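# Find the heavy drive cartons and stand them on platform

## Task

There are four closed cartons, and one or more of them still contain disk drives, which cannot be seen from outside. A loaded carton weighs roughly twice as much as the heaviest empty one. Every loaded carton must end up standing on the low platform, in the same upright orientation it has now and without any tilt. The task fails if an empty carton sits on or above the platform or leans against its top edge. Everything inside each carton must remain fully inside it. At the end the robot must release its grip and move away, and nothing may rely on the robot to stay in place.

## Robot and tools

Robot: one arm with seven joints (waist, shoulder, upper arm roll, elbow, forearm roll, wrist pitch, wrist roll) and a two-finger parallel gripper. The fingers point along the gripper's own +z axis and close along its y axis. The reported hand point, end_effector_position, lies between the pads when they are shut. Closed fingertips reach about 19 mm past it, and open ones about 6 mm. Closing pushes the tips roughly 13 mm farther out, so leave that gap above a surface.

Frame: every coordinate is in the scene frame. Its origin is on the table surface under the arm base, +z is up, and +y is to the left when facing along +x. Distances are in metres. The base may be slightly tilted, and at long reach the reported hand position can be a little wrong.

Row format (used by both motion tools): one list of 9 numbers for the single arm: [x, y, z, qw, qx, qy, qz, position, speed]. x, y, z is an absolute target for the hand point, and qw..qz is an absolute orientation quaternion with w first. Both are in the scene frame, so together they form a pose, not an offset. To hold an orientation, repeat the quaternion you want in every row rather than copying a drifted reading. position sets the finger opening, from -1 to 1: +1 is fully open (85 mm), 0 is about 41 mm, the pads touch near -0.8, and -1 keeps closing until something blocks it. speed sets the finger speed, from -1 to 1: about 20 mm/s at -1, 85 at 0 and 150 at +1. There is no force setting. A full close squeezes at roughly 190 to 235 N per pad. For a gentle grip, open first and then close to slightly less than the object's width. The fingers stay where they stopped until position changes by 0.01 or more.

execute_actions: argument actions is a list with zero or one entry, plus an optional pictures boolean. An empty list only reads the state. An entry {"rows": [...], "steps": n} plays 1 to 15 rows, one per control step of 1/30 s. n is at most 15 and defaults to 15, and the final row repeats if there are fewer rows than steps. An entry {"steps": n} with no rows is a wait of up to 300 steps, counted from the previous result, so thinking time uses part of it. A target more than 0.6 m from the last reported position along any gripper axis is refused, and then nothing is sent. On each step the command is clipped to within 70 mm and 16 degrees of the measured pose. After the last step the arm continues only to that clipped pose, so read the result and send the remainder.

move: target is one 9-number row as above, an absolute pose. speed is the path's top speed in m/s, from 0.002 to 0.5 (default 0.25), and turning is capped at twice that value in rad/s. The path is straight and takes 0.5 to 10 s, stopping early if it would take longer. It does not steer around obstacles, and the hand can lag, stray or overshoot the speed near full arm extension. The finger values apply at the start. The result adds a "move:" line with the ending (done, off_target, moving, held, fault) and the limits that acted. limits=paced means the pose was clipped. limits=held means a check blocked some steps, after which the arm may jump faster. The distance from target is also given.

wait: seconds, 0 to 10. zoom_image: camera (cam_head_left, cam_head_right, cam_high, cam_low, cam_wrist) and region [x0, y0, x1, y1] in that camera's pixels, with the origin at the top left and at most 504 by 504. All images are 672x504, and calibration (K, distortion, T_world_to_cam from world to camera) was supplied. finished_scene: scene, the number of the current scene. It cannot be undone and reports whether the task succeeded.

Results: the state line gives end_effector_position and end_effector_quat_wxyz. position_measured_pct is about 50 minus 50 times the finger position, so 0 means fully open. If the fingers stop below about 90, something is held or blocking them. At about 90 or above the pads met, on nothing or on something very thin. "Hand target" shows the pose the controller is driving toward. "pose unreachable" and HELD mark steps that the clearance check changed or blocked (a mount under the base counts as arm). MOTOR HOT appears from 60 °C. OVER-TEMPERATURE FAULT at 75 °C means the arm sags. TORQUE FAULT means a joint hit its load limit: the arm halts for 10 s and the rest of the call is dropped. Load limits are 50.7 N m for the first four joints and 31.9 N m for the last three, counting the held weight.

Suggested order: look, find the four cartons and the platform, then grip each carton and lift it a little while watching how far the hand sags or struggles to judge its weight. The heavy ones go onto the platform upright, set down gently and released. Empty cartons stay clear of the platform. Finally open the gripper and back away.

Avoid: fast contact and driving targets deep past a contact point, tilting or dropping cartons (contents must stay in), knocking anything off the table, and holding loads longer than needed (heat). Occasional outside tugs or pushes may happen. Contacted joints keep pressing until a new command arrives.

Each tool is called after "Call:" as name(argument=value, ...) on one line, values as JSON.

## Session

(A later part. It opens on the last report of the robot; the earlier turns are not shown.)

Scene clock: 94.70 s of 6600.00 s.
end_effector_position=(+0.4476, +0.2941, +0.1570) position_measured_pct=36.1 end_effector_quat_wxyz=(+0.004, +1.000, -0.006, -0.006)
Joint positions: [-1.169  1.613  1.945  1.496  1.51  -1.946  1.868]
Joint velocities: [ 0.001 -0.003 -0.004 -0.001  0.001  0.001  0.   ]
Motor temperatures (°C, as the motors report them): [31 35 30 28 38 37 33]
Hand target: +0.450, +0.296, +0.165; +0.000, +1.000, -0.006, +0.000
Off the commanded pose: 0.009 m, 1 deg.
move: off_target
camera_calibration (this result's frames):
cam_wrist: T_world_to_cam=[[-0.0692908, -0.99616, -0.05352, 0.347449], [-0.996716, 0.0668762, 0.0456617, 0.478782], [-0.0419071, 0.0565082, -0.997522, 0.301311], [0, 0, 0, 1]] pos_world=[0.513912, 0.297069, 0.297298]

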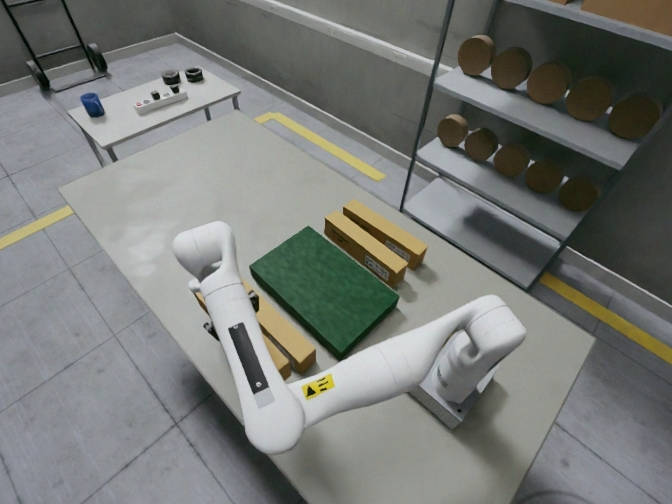

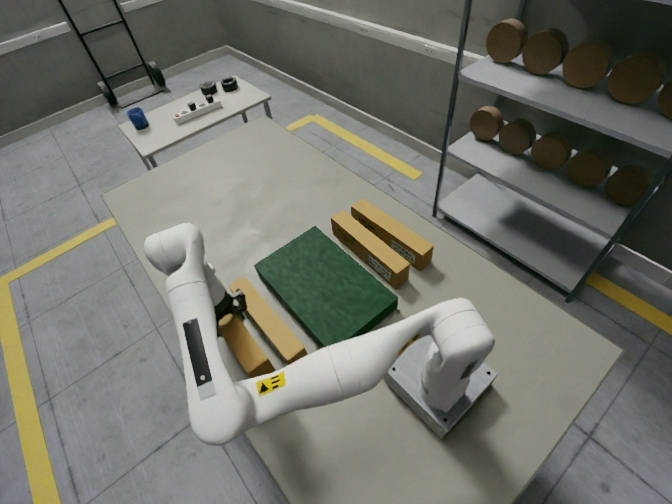

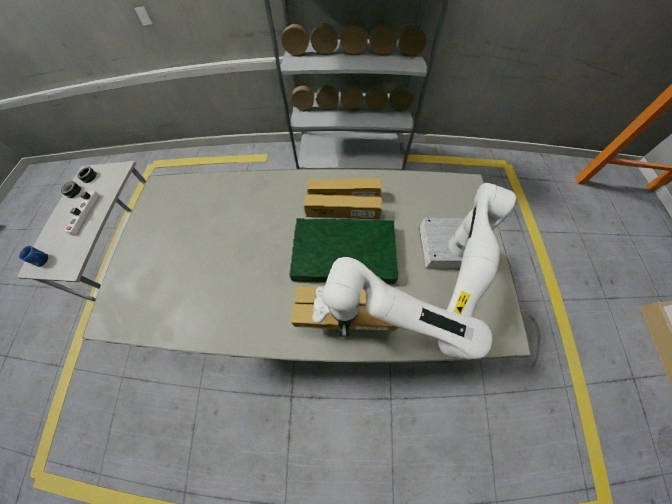

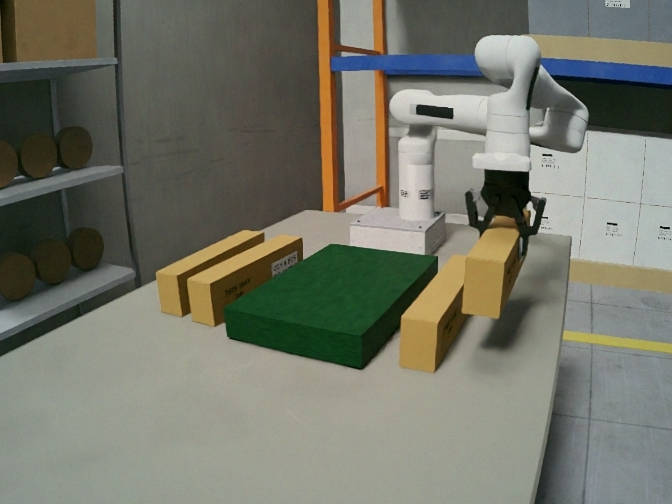

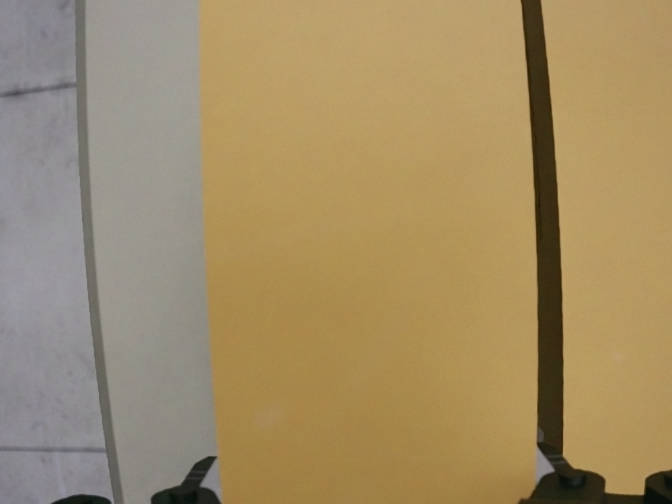

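Call:
move(target=[0.45, 0.29, 0.185, 0, 1, 0, 0, -1, 0], speed=0.1)

Call:
move(target=[0.453, 0.05, 0.18, 0, 1, 0, 0, -1, 0], speed=0.18)

Call:
move(target=[0.453, 0.05, 0.14, 0, 1, 0, 0, -1, 0], speed=0.1)

Call:
move(target=[0.453, 0.05, 0.116, 0, 1, 0, 0, -1, 0], speed=0.025)

Scene clock: 104.10 s of 6600.00 s.
end_effector_position=(+0.4478, +0.2885, +0.1770) position_measured_pct=36.1 end_effector_quat_wxyz=(+0.004, +1.000, +0.000, -0.006)
Joint positions: [-1.158  1.58   1.963  1.49   1.541 -1.968  1.897]
Joint velocities: [ 0.    -0.001 -0.005 -0.001  0.001  0.    -0.002]
Motor temperatures (°C, as the motors report them): [31 35 30 28 38 37 33]
Hand target: +0.450, +0.290, +0.185; +0.000, +1.000, -0.000, +0.000
Off the commanded pose: 0.008 m, 1 deg.
After step 90, 5.70 s passed at rest.
move: off_target
camera_calibration (this result's frames):
cam_wrist: T_world_to_cam=[[-0.057346, -0.996881, -0.0542173, 0.337981], [-0.997435, 0.0548789, 0.0459474, 0.482172], [-0.0428288, 0.0567131, -0.997471, 0.32195], [0, 0, 0, 1]] pos_world=[0.514106, 0.292207, 0.317306]

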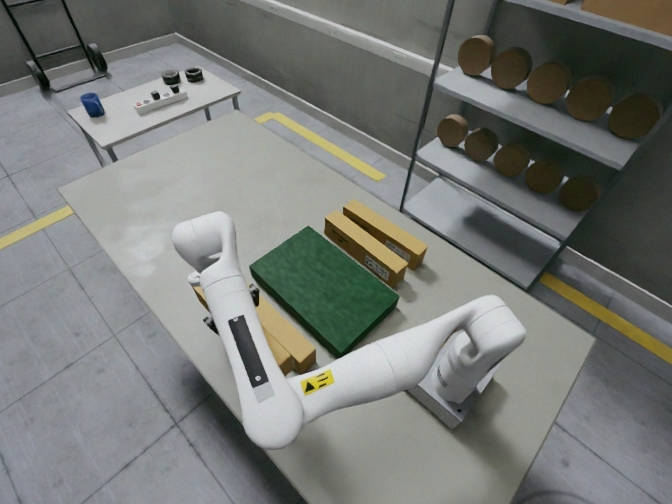

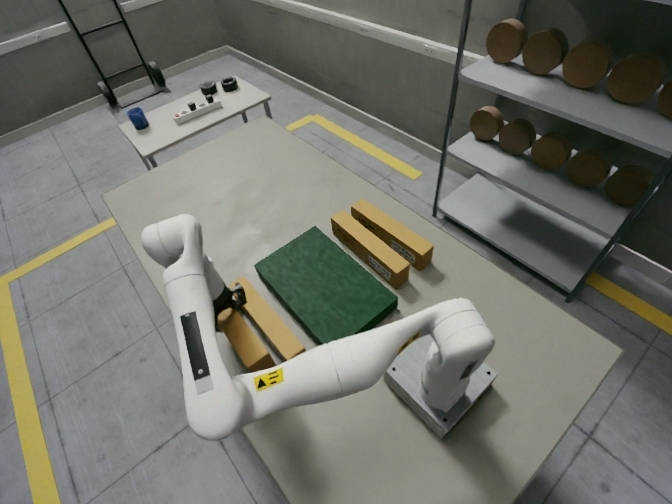

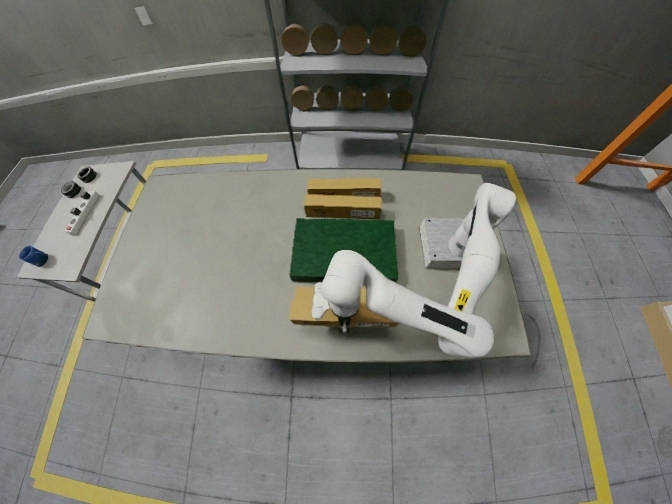

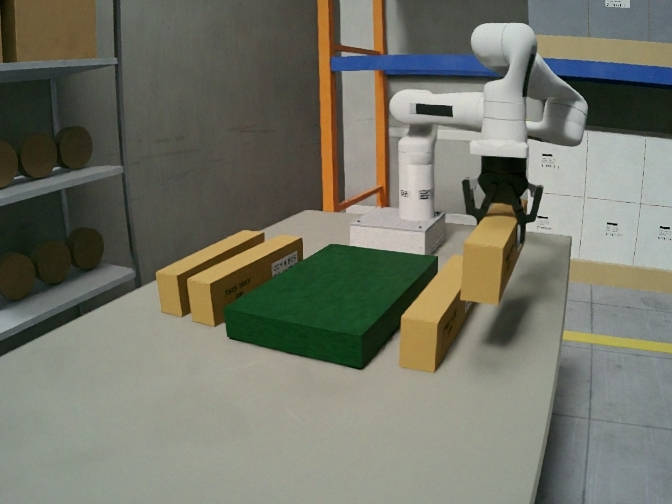

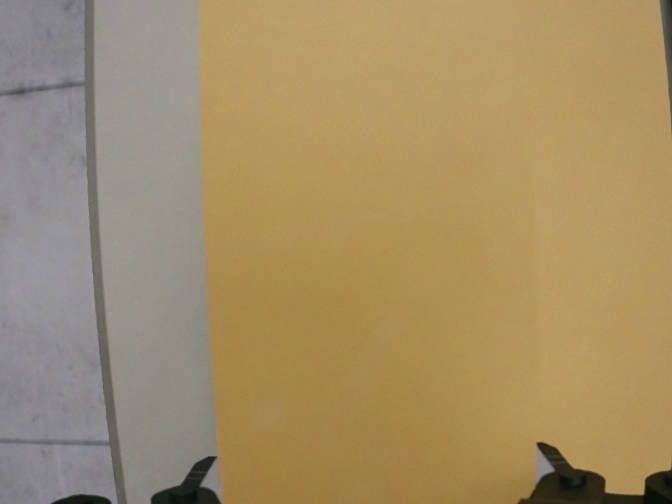

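Scene clock: 105.77 s of 6600.00 s.
end_effector_position=(+0.4515, +0.0495, +0.1740) position_measured_pct=36.1 end_effector_quat_wxyz=(+0.001, +1.000, +0.000, -0.007)
Joint positions: [-0.805  1.565  1.941  1.793  1.673 -1.933  2.579]
Joint velocities: [ 0.006 -0.004 -0.001 -0.     0.003  0.004 -0.001]
Motor temperatures (°C, as the motors report them): [31 35 30 28 38 37 33]
Hand target: +0.454, +0.050, +0.180; +0.000, +1.000, -0.000, -0.000
Off the commanded pose: 0.006 m, 1 deg.
move: off_target
camera_calibration (this result's frames):
cam_wrist: T_world_to_cam=[[-0.0577052, -0.996492, -0.0606122, 0.101046], [-0.997388, 0.0549017, 0.0469434, 0.498918], [-0.043451, 0.0631627, -0.997057, 0.332564], [0, 0, 0, 1]] pos_world=[0.517896, 0.0522948, 0.314289]

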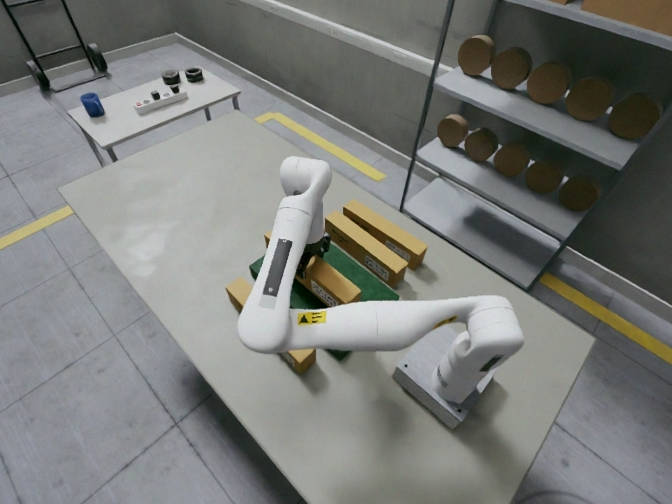

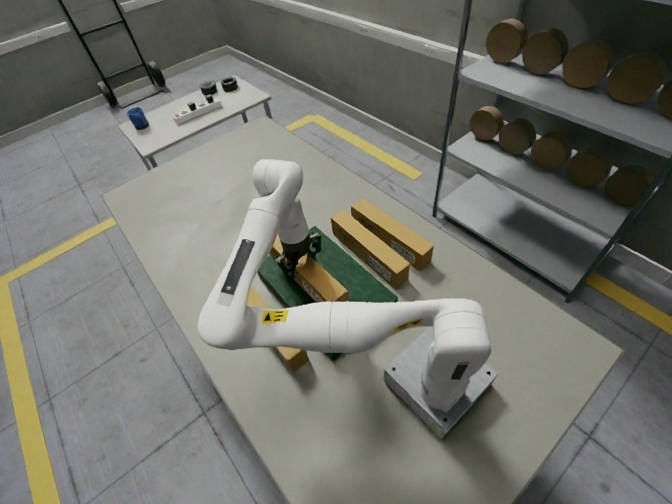

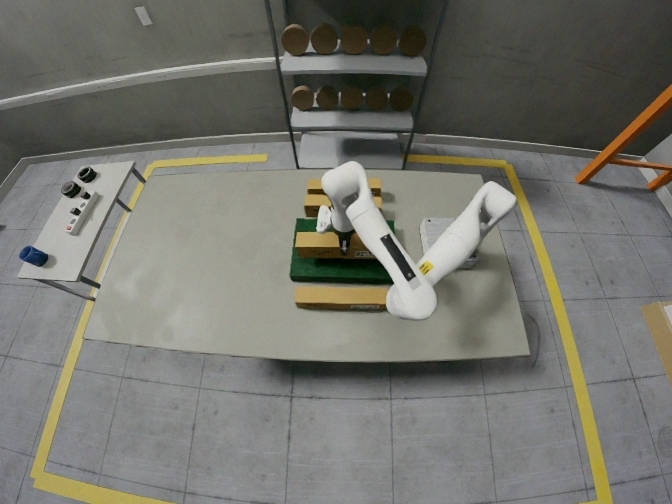

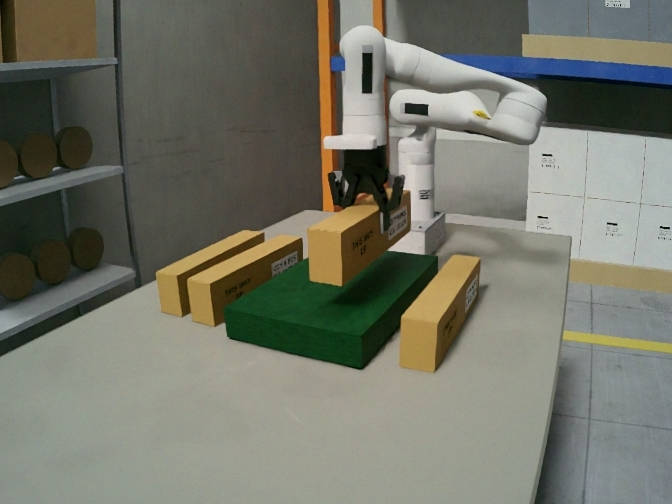

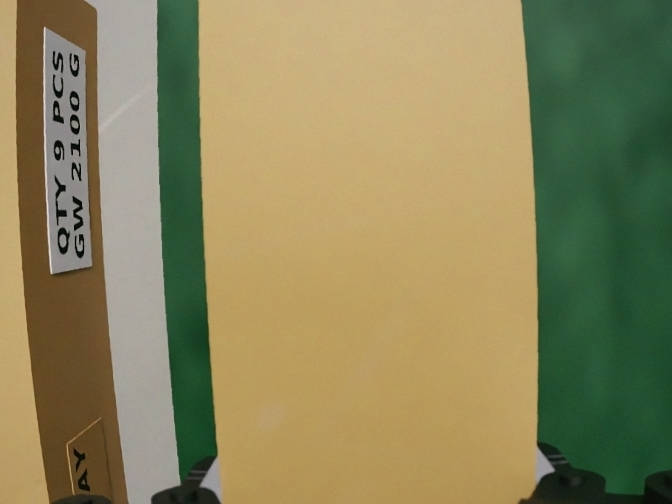

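Scene clock: 106.50 s of 6600.00 s.
end_effector_position=(+0.4503, +0.0495, +0.1343) position_measured_pct=36.1 end_effector_quat_wxyz=(+0.000, +1.000, -0.000, -0.006)
Joint positions: [-0.817  1.634  1.887  1.83   1.601 -1.896  2.578]
Joint velocities: [-0.002  0.    -0.003  0.001  0.002  0.004  0.003]
Motor temperatures (°C, as the motors report them): [31 35 30 28 38 37 33]
Hand target: +0.453, +0.050, +0.140; -0.000, +1.000, +0.000, -0.000
Off the commanded pose: 0.006 m, 1 deg.
move: off_target
camera_calibration (this result's frames):
cam_wrist: T_world_to_cam=[[-0.0583655, -0.996399, -0.061496, 0.098957], [-0.997388, 0.0555766, 0.0461255, 0.499706], [-0.0425416, 0.0640275, -0.997041, 0.292478], [0, 0, 0, 1]] pos_world=[0.516619, 0.0521021, 0.274649]

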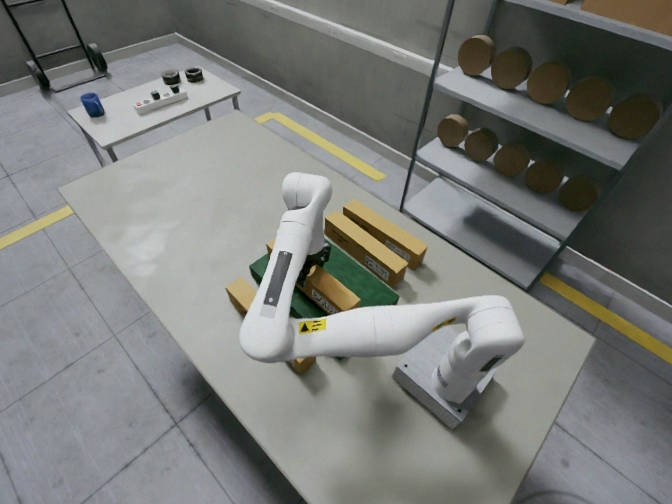

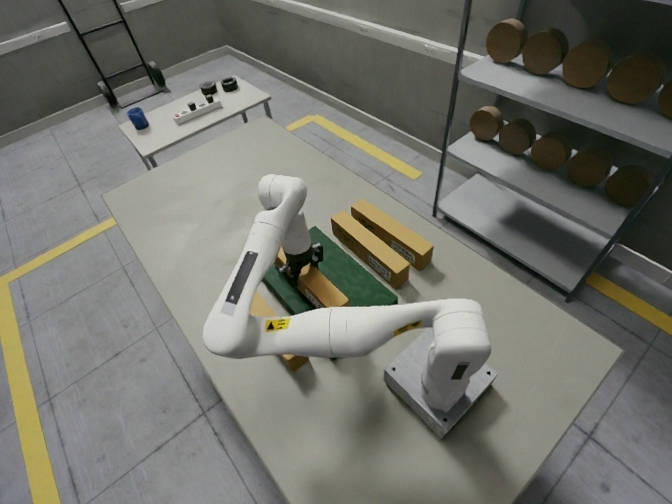

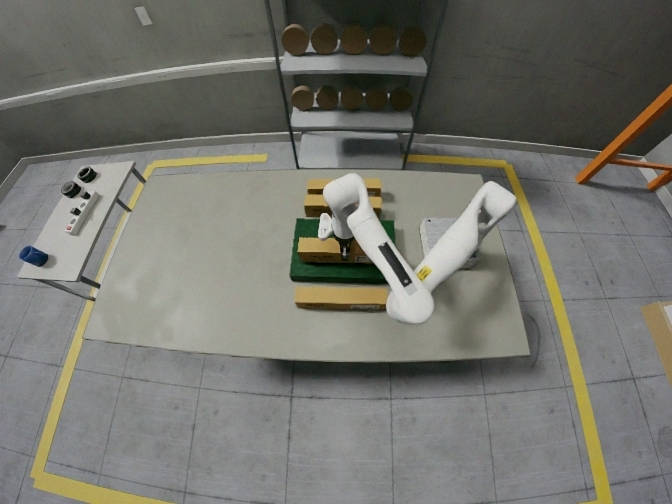

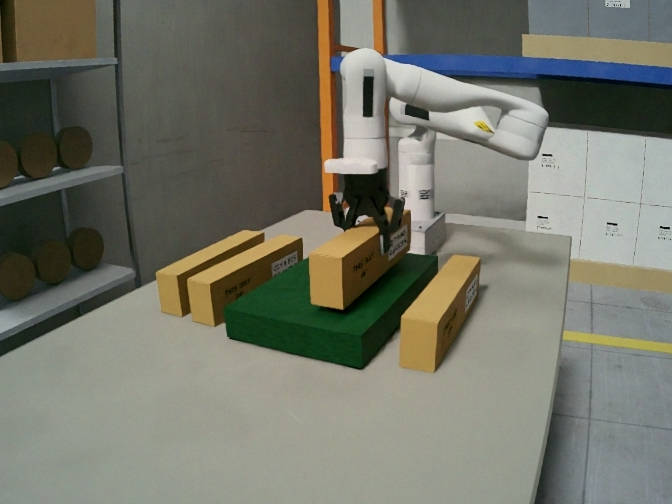

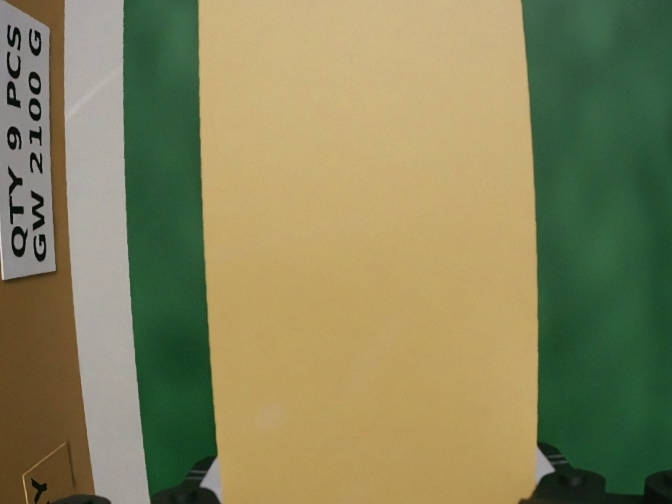

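Scene clock: 107.47 s of 6600.00 s.
end_effector_position=(+0.4514, +0.0495, +0.1163) position_measured_pct=36.1 end_effector_quat_wxyz=(+0.000, +1.000, -0.002, -0.001)
Joint positions: [-0.824  1.666  1.863  1.847  1.558 -1.877  2.574]
Joint velocities: [ 0.001 -0.001 -0.    -0.     0.     0.     0.001]
Motor temperatures (°C, as the motors report them): [31 35 30 28 38 37 33]
Hand target: +0.453, +0.050, +0.116; -0.000, +1.000, +0.000, -0.000
Off the commanded pose: 0.002 m, 0 deg.
move: done
camera_calibration (this result's frames):
cam_wrist: T_world_to_cam=[[-0.0603964, -0.996211, -0.0625804, 0.0988833], [-0.997627, 0.0581691, 0.0368223, 0.502737], [-0.0330425, 0.0646558, -0.99736, 0.270283], [0, 0, 0, 1]] pos_world=[0.516447, 0.0517895, 0.257246]

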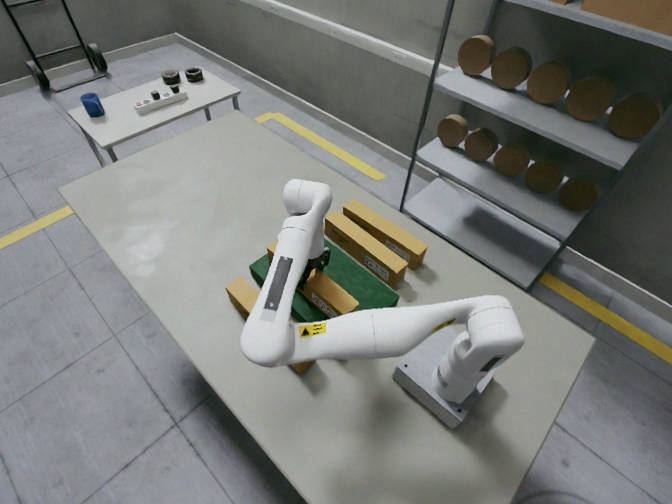

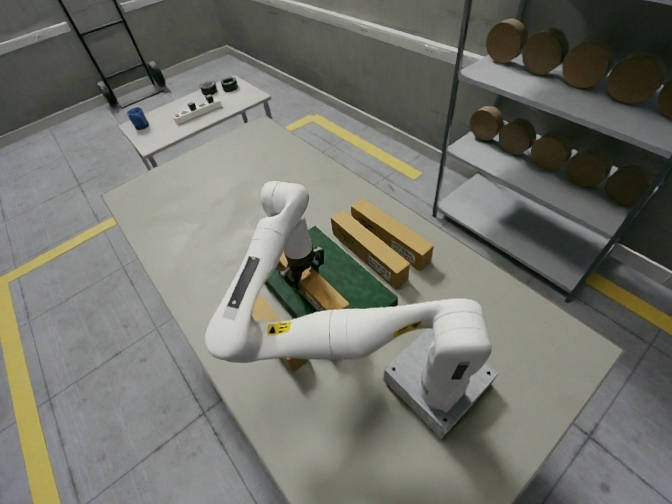

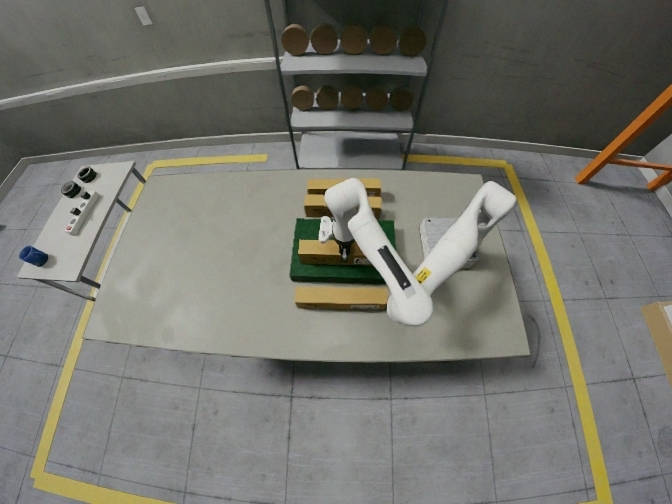

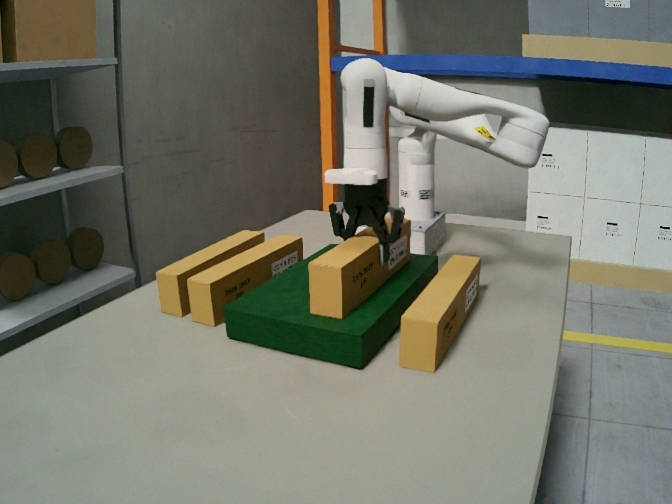

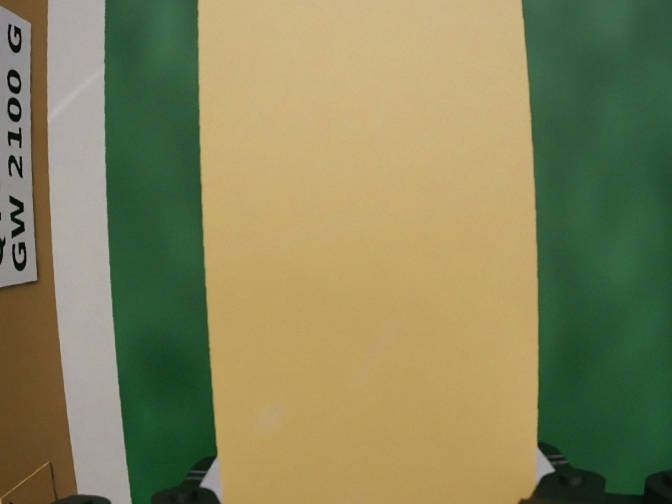

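Call:
execute_actions(actions=[{"rows":[[0.452, 0.05, 0.117, 0, 1, 0, 0, 0.8, 0]],"steps":10}], pictures=false)

Call:
move(target=[0.452, 0.05, 0.28, 0, 1, 0, 0, 0.8, 0], speed=0.2)

Scene clock: 113.53 s of 6600.00 s.
end_effector_position=(+0.4520, +0.0499, +0.1169) position_measured_pct=14.3 end_effector_quat_wxyz=(+0.000, +1.000, -0.000, -0.000)
Joint positions: [-0.825  1.665  1.864  1.848  1.557 -1.876  2.577]
Joint velocities: [-0.    -0.001  0.001 -0.    -0.001 -0.002  0.   ]
Motor temperatures (°C, as the motors report them): [31 35 30 28 38 37 33]
Hand target: +0.452, +0.050, +0.117; +0.000, +1.000, -0.000, +0.000
Off the commanded pose: 0.000 m, 0 deg.
Steps of this call (steps 1 to 90: nothing new was sent; then 2.73 s passed at rest; steps 91 to 100: all 10 steps of this action). Readings (end_effector_position | what the end effector reports):
91: (+0.4513, +0.0495, +0.1165) | position_measured_pct=36.1
92: (+0.4512, +0.0495, +0.1160) | position_measured_pct=35.7
94: (+0.4515, +0.0497, +0.1162) | position_measured_pct=31.3
98: (+0.4519, +0.0499, +0.1169) | position_measured_pct=19.8
100: the state above

Scene clock: 115.03 s of 6600.00 s.
end_effector_position=(+0.4517, +0.0497, +0.2799) position_measured_pct=9.9 end_effector_quat_wxyz=(+0.001, +1.000, -0.000, -0.000)
Joint positions: [-0.781  1.38   2.062  1.661  1.831 -2.028  2.559]
Joint velocities: [ 0.004 -0.006  0.003 -0.002 -0.002 -0.004 -0.   ]
Motor temperatures (°C, as the motors report them): [31 35 30 28 38 37 33]
Hand target: +0.452, +0.050, +0.280; +0.000, +1.000, -0.000, +0.000
Off the commanded pose: 0.000 m, 0 deg.
move: done
camera_calibration (this result's frames):
cam_wrist: T_world_to_cam=[[-0.0571329, -0.996454, -0.0617658, 0.107689], [-0.997895, 0.0550944, 0.0342193, 0.49796], [-0.030695, 0.0635908, -0.997504, 0.432502], [0, 0, 0, 1]] pos_world=[0.516339, 0.0523689, 0.421034]

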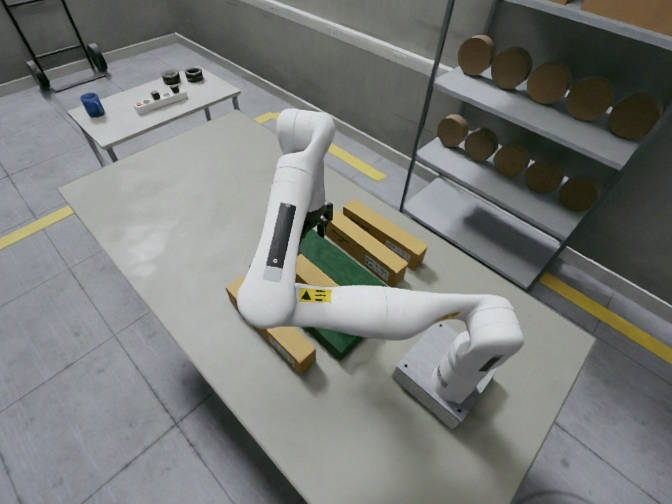

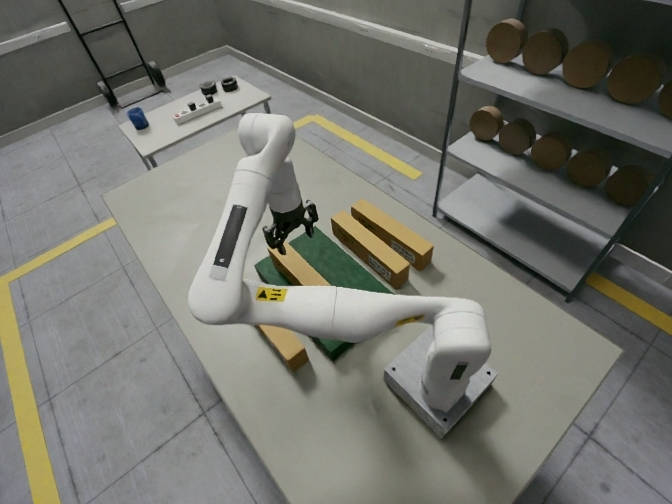

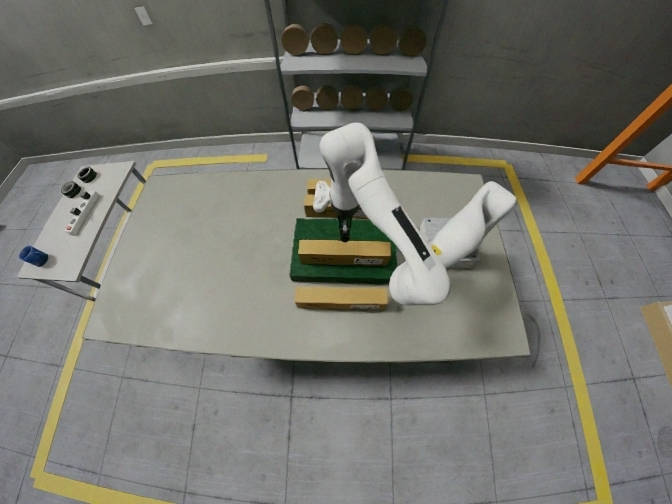

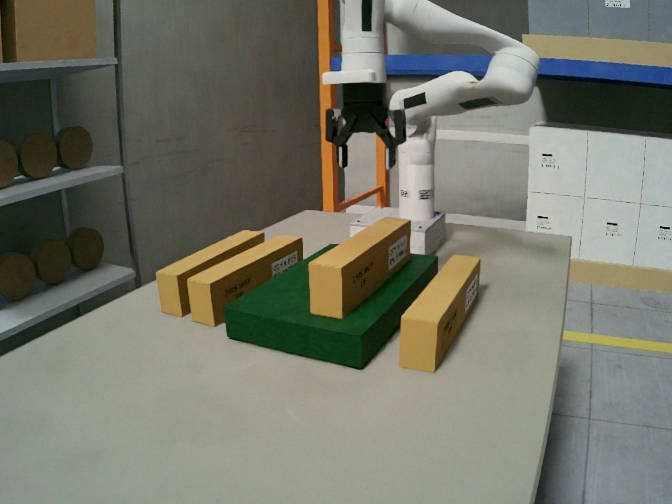

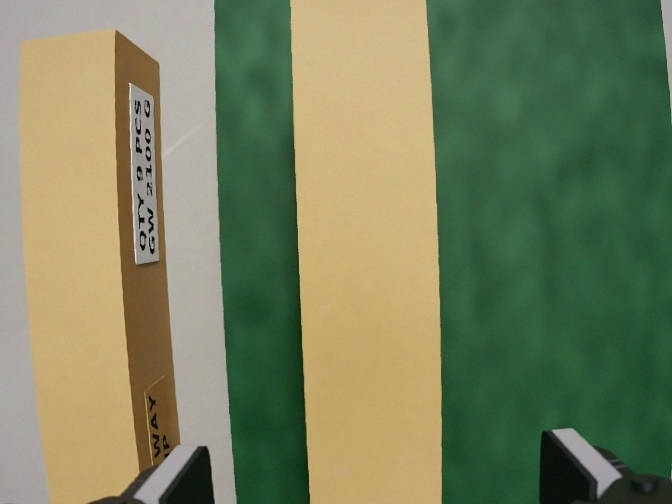

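Call:
finished_scene(scene=2)

The scene is finished: the task was done.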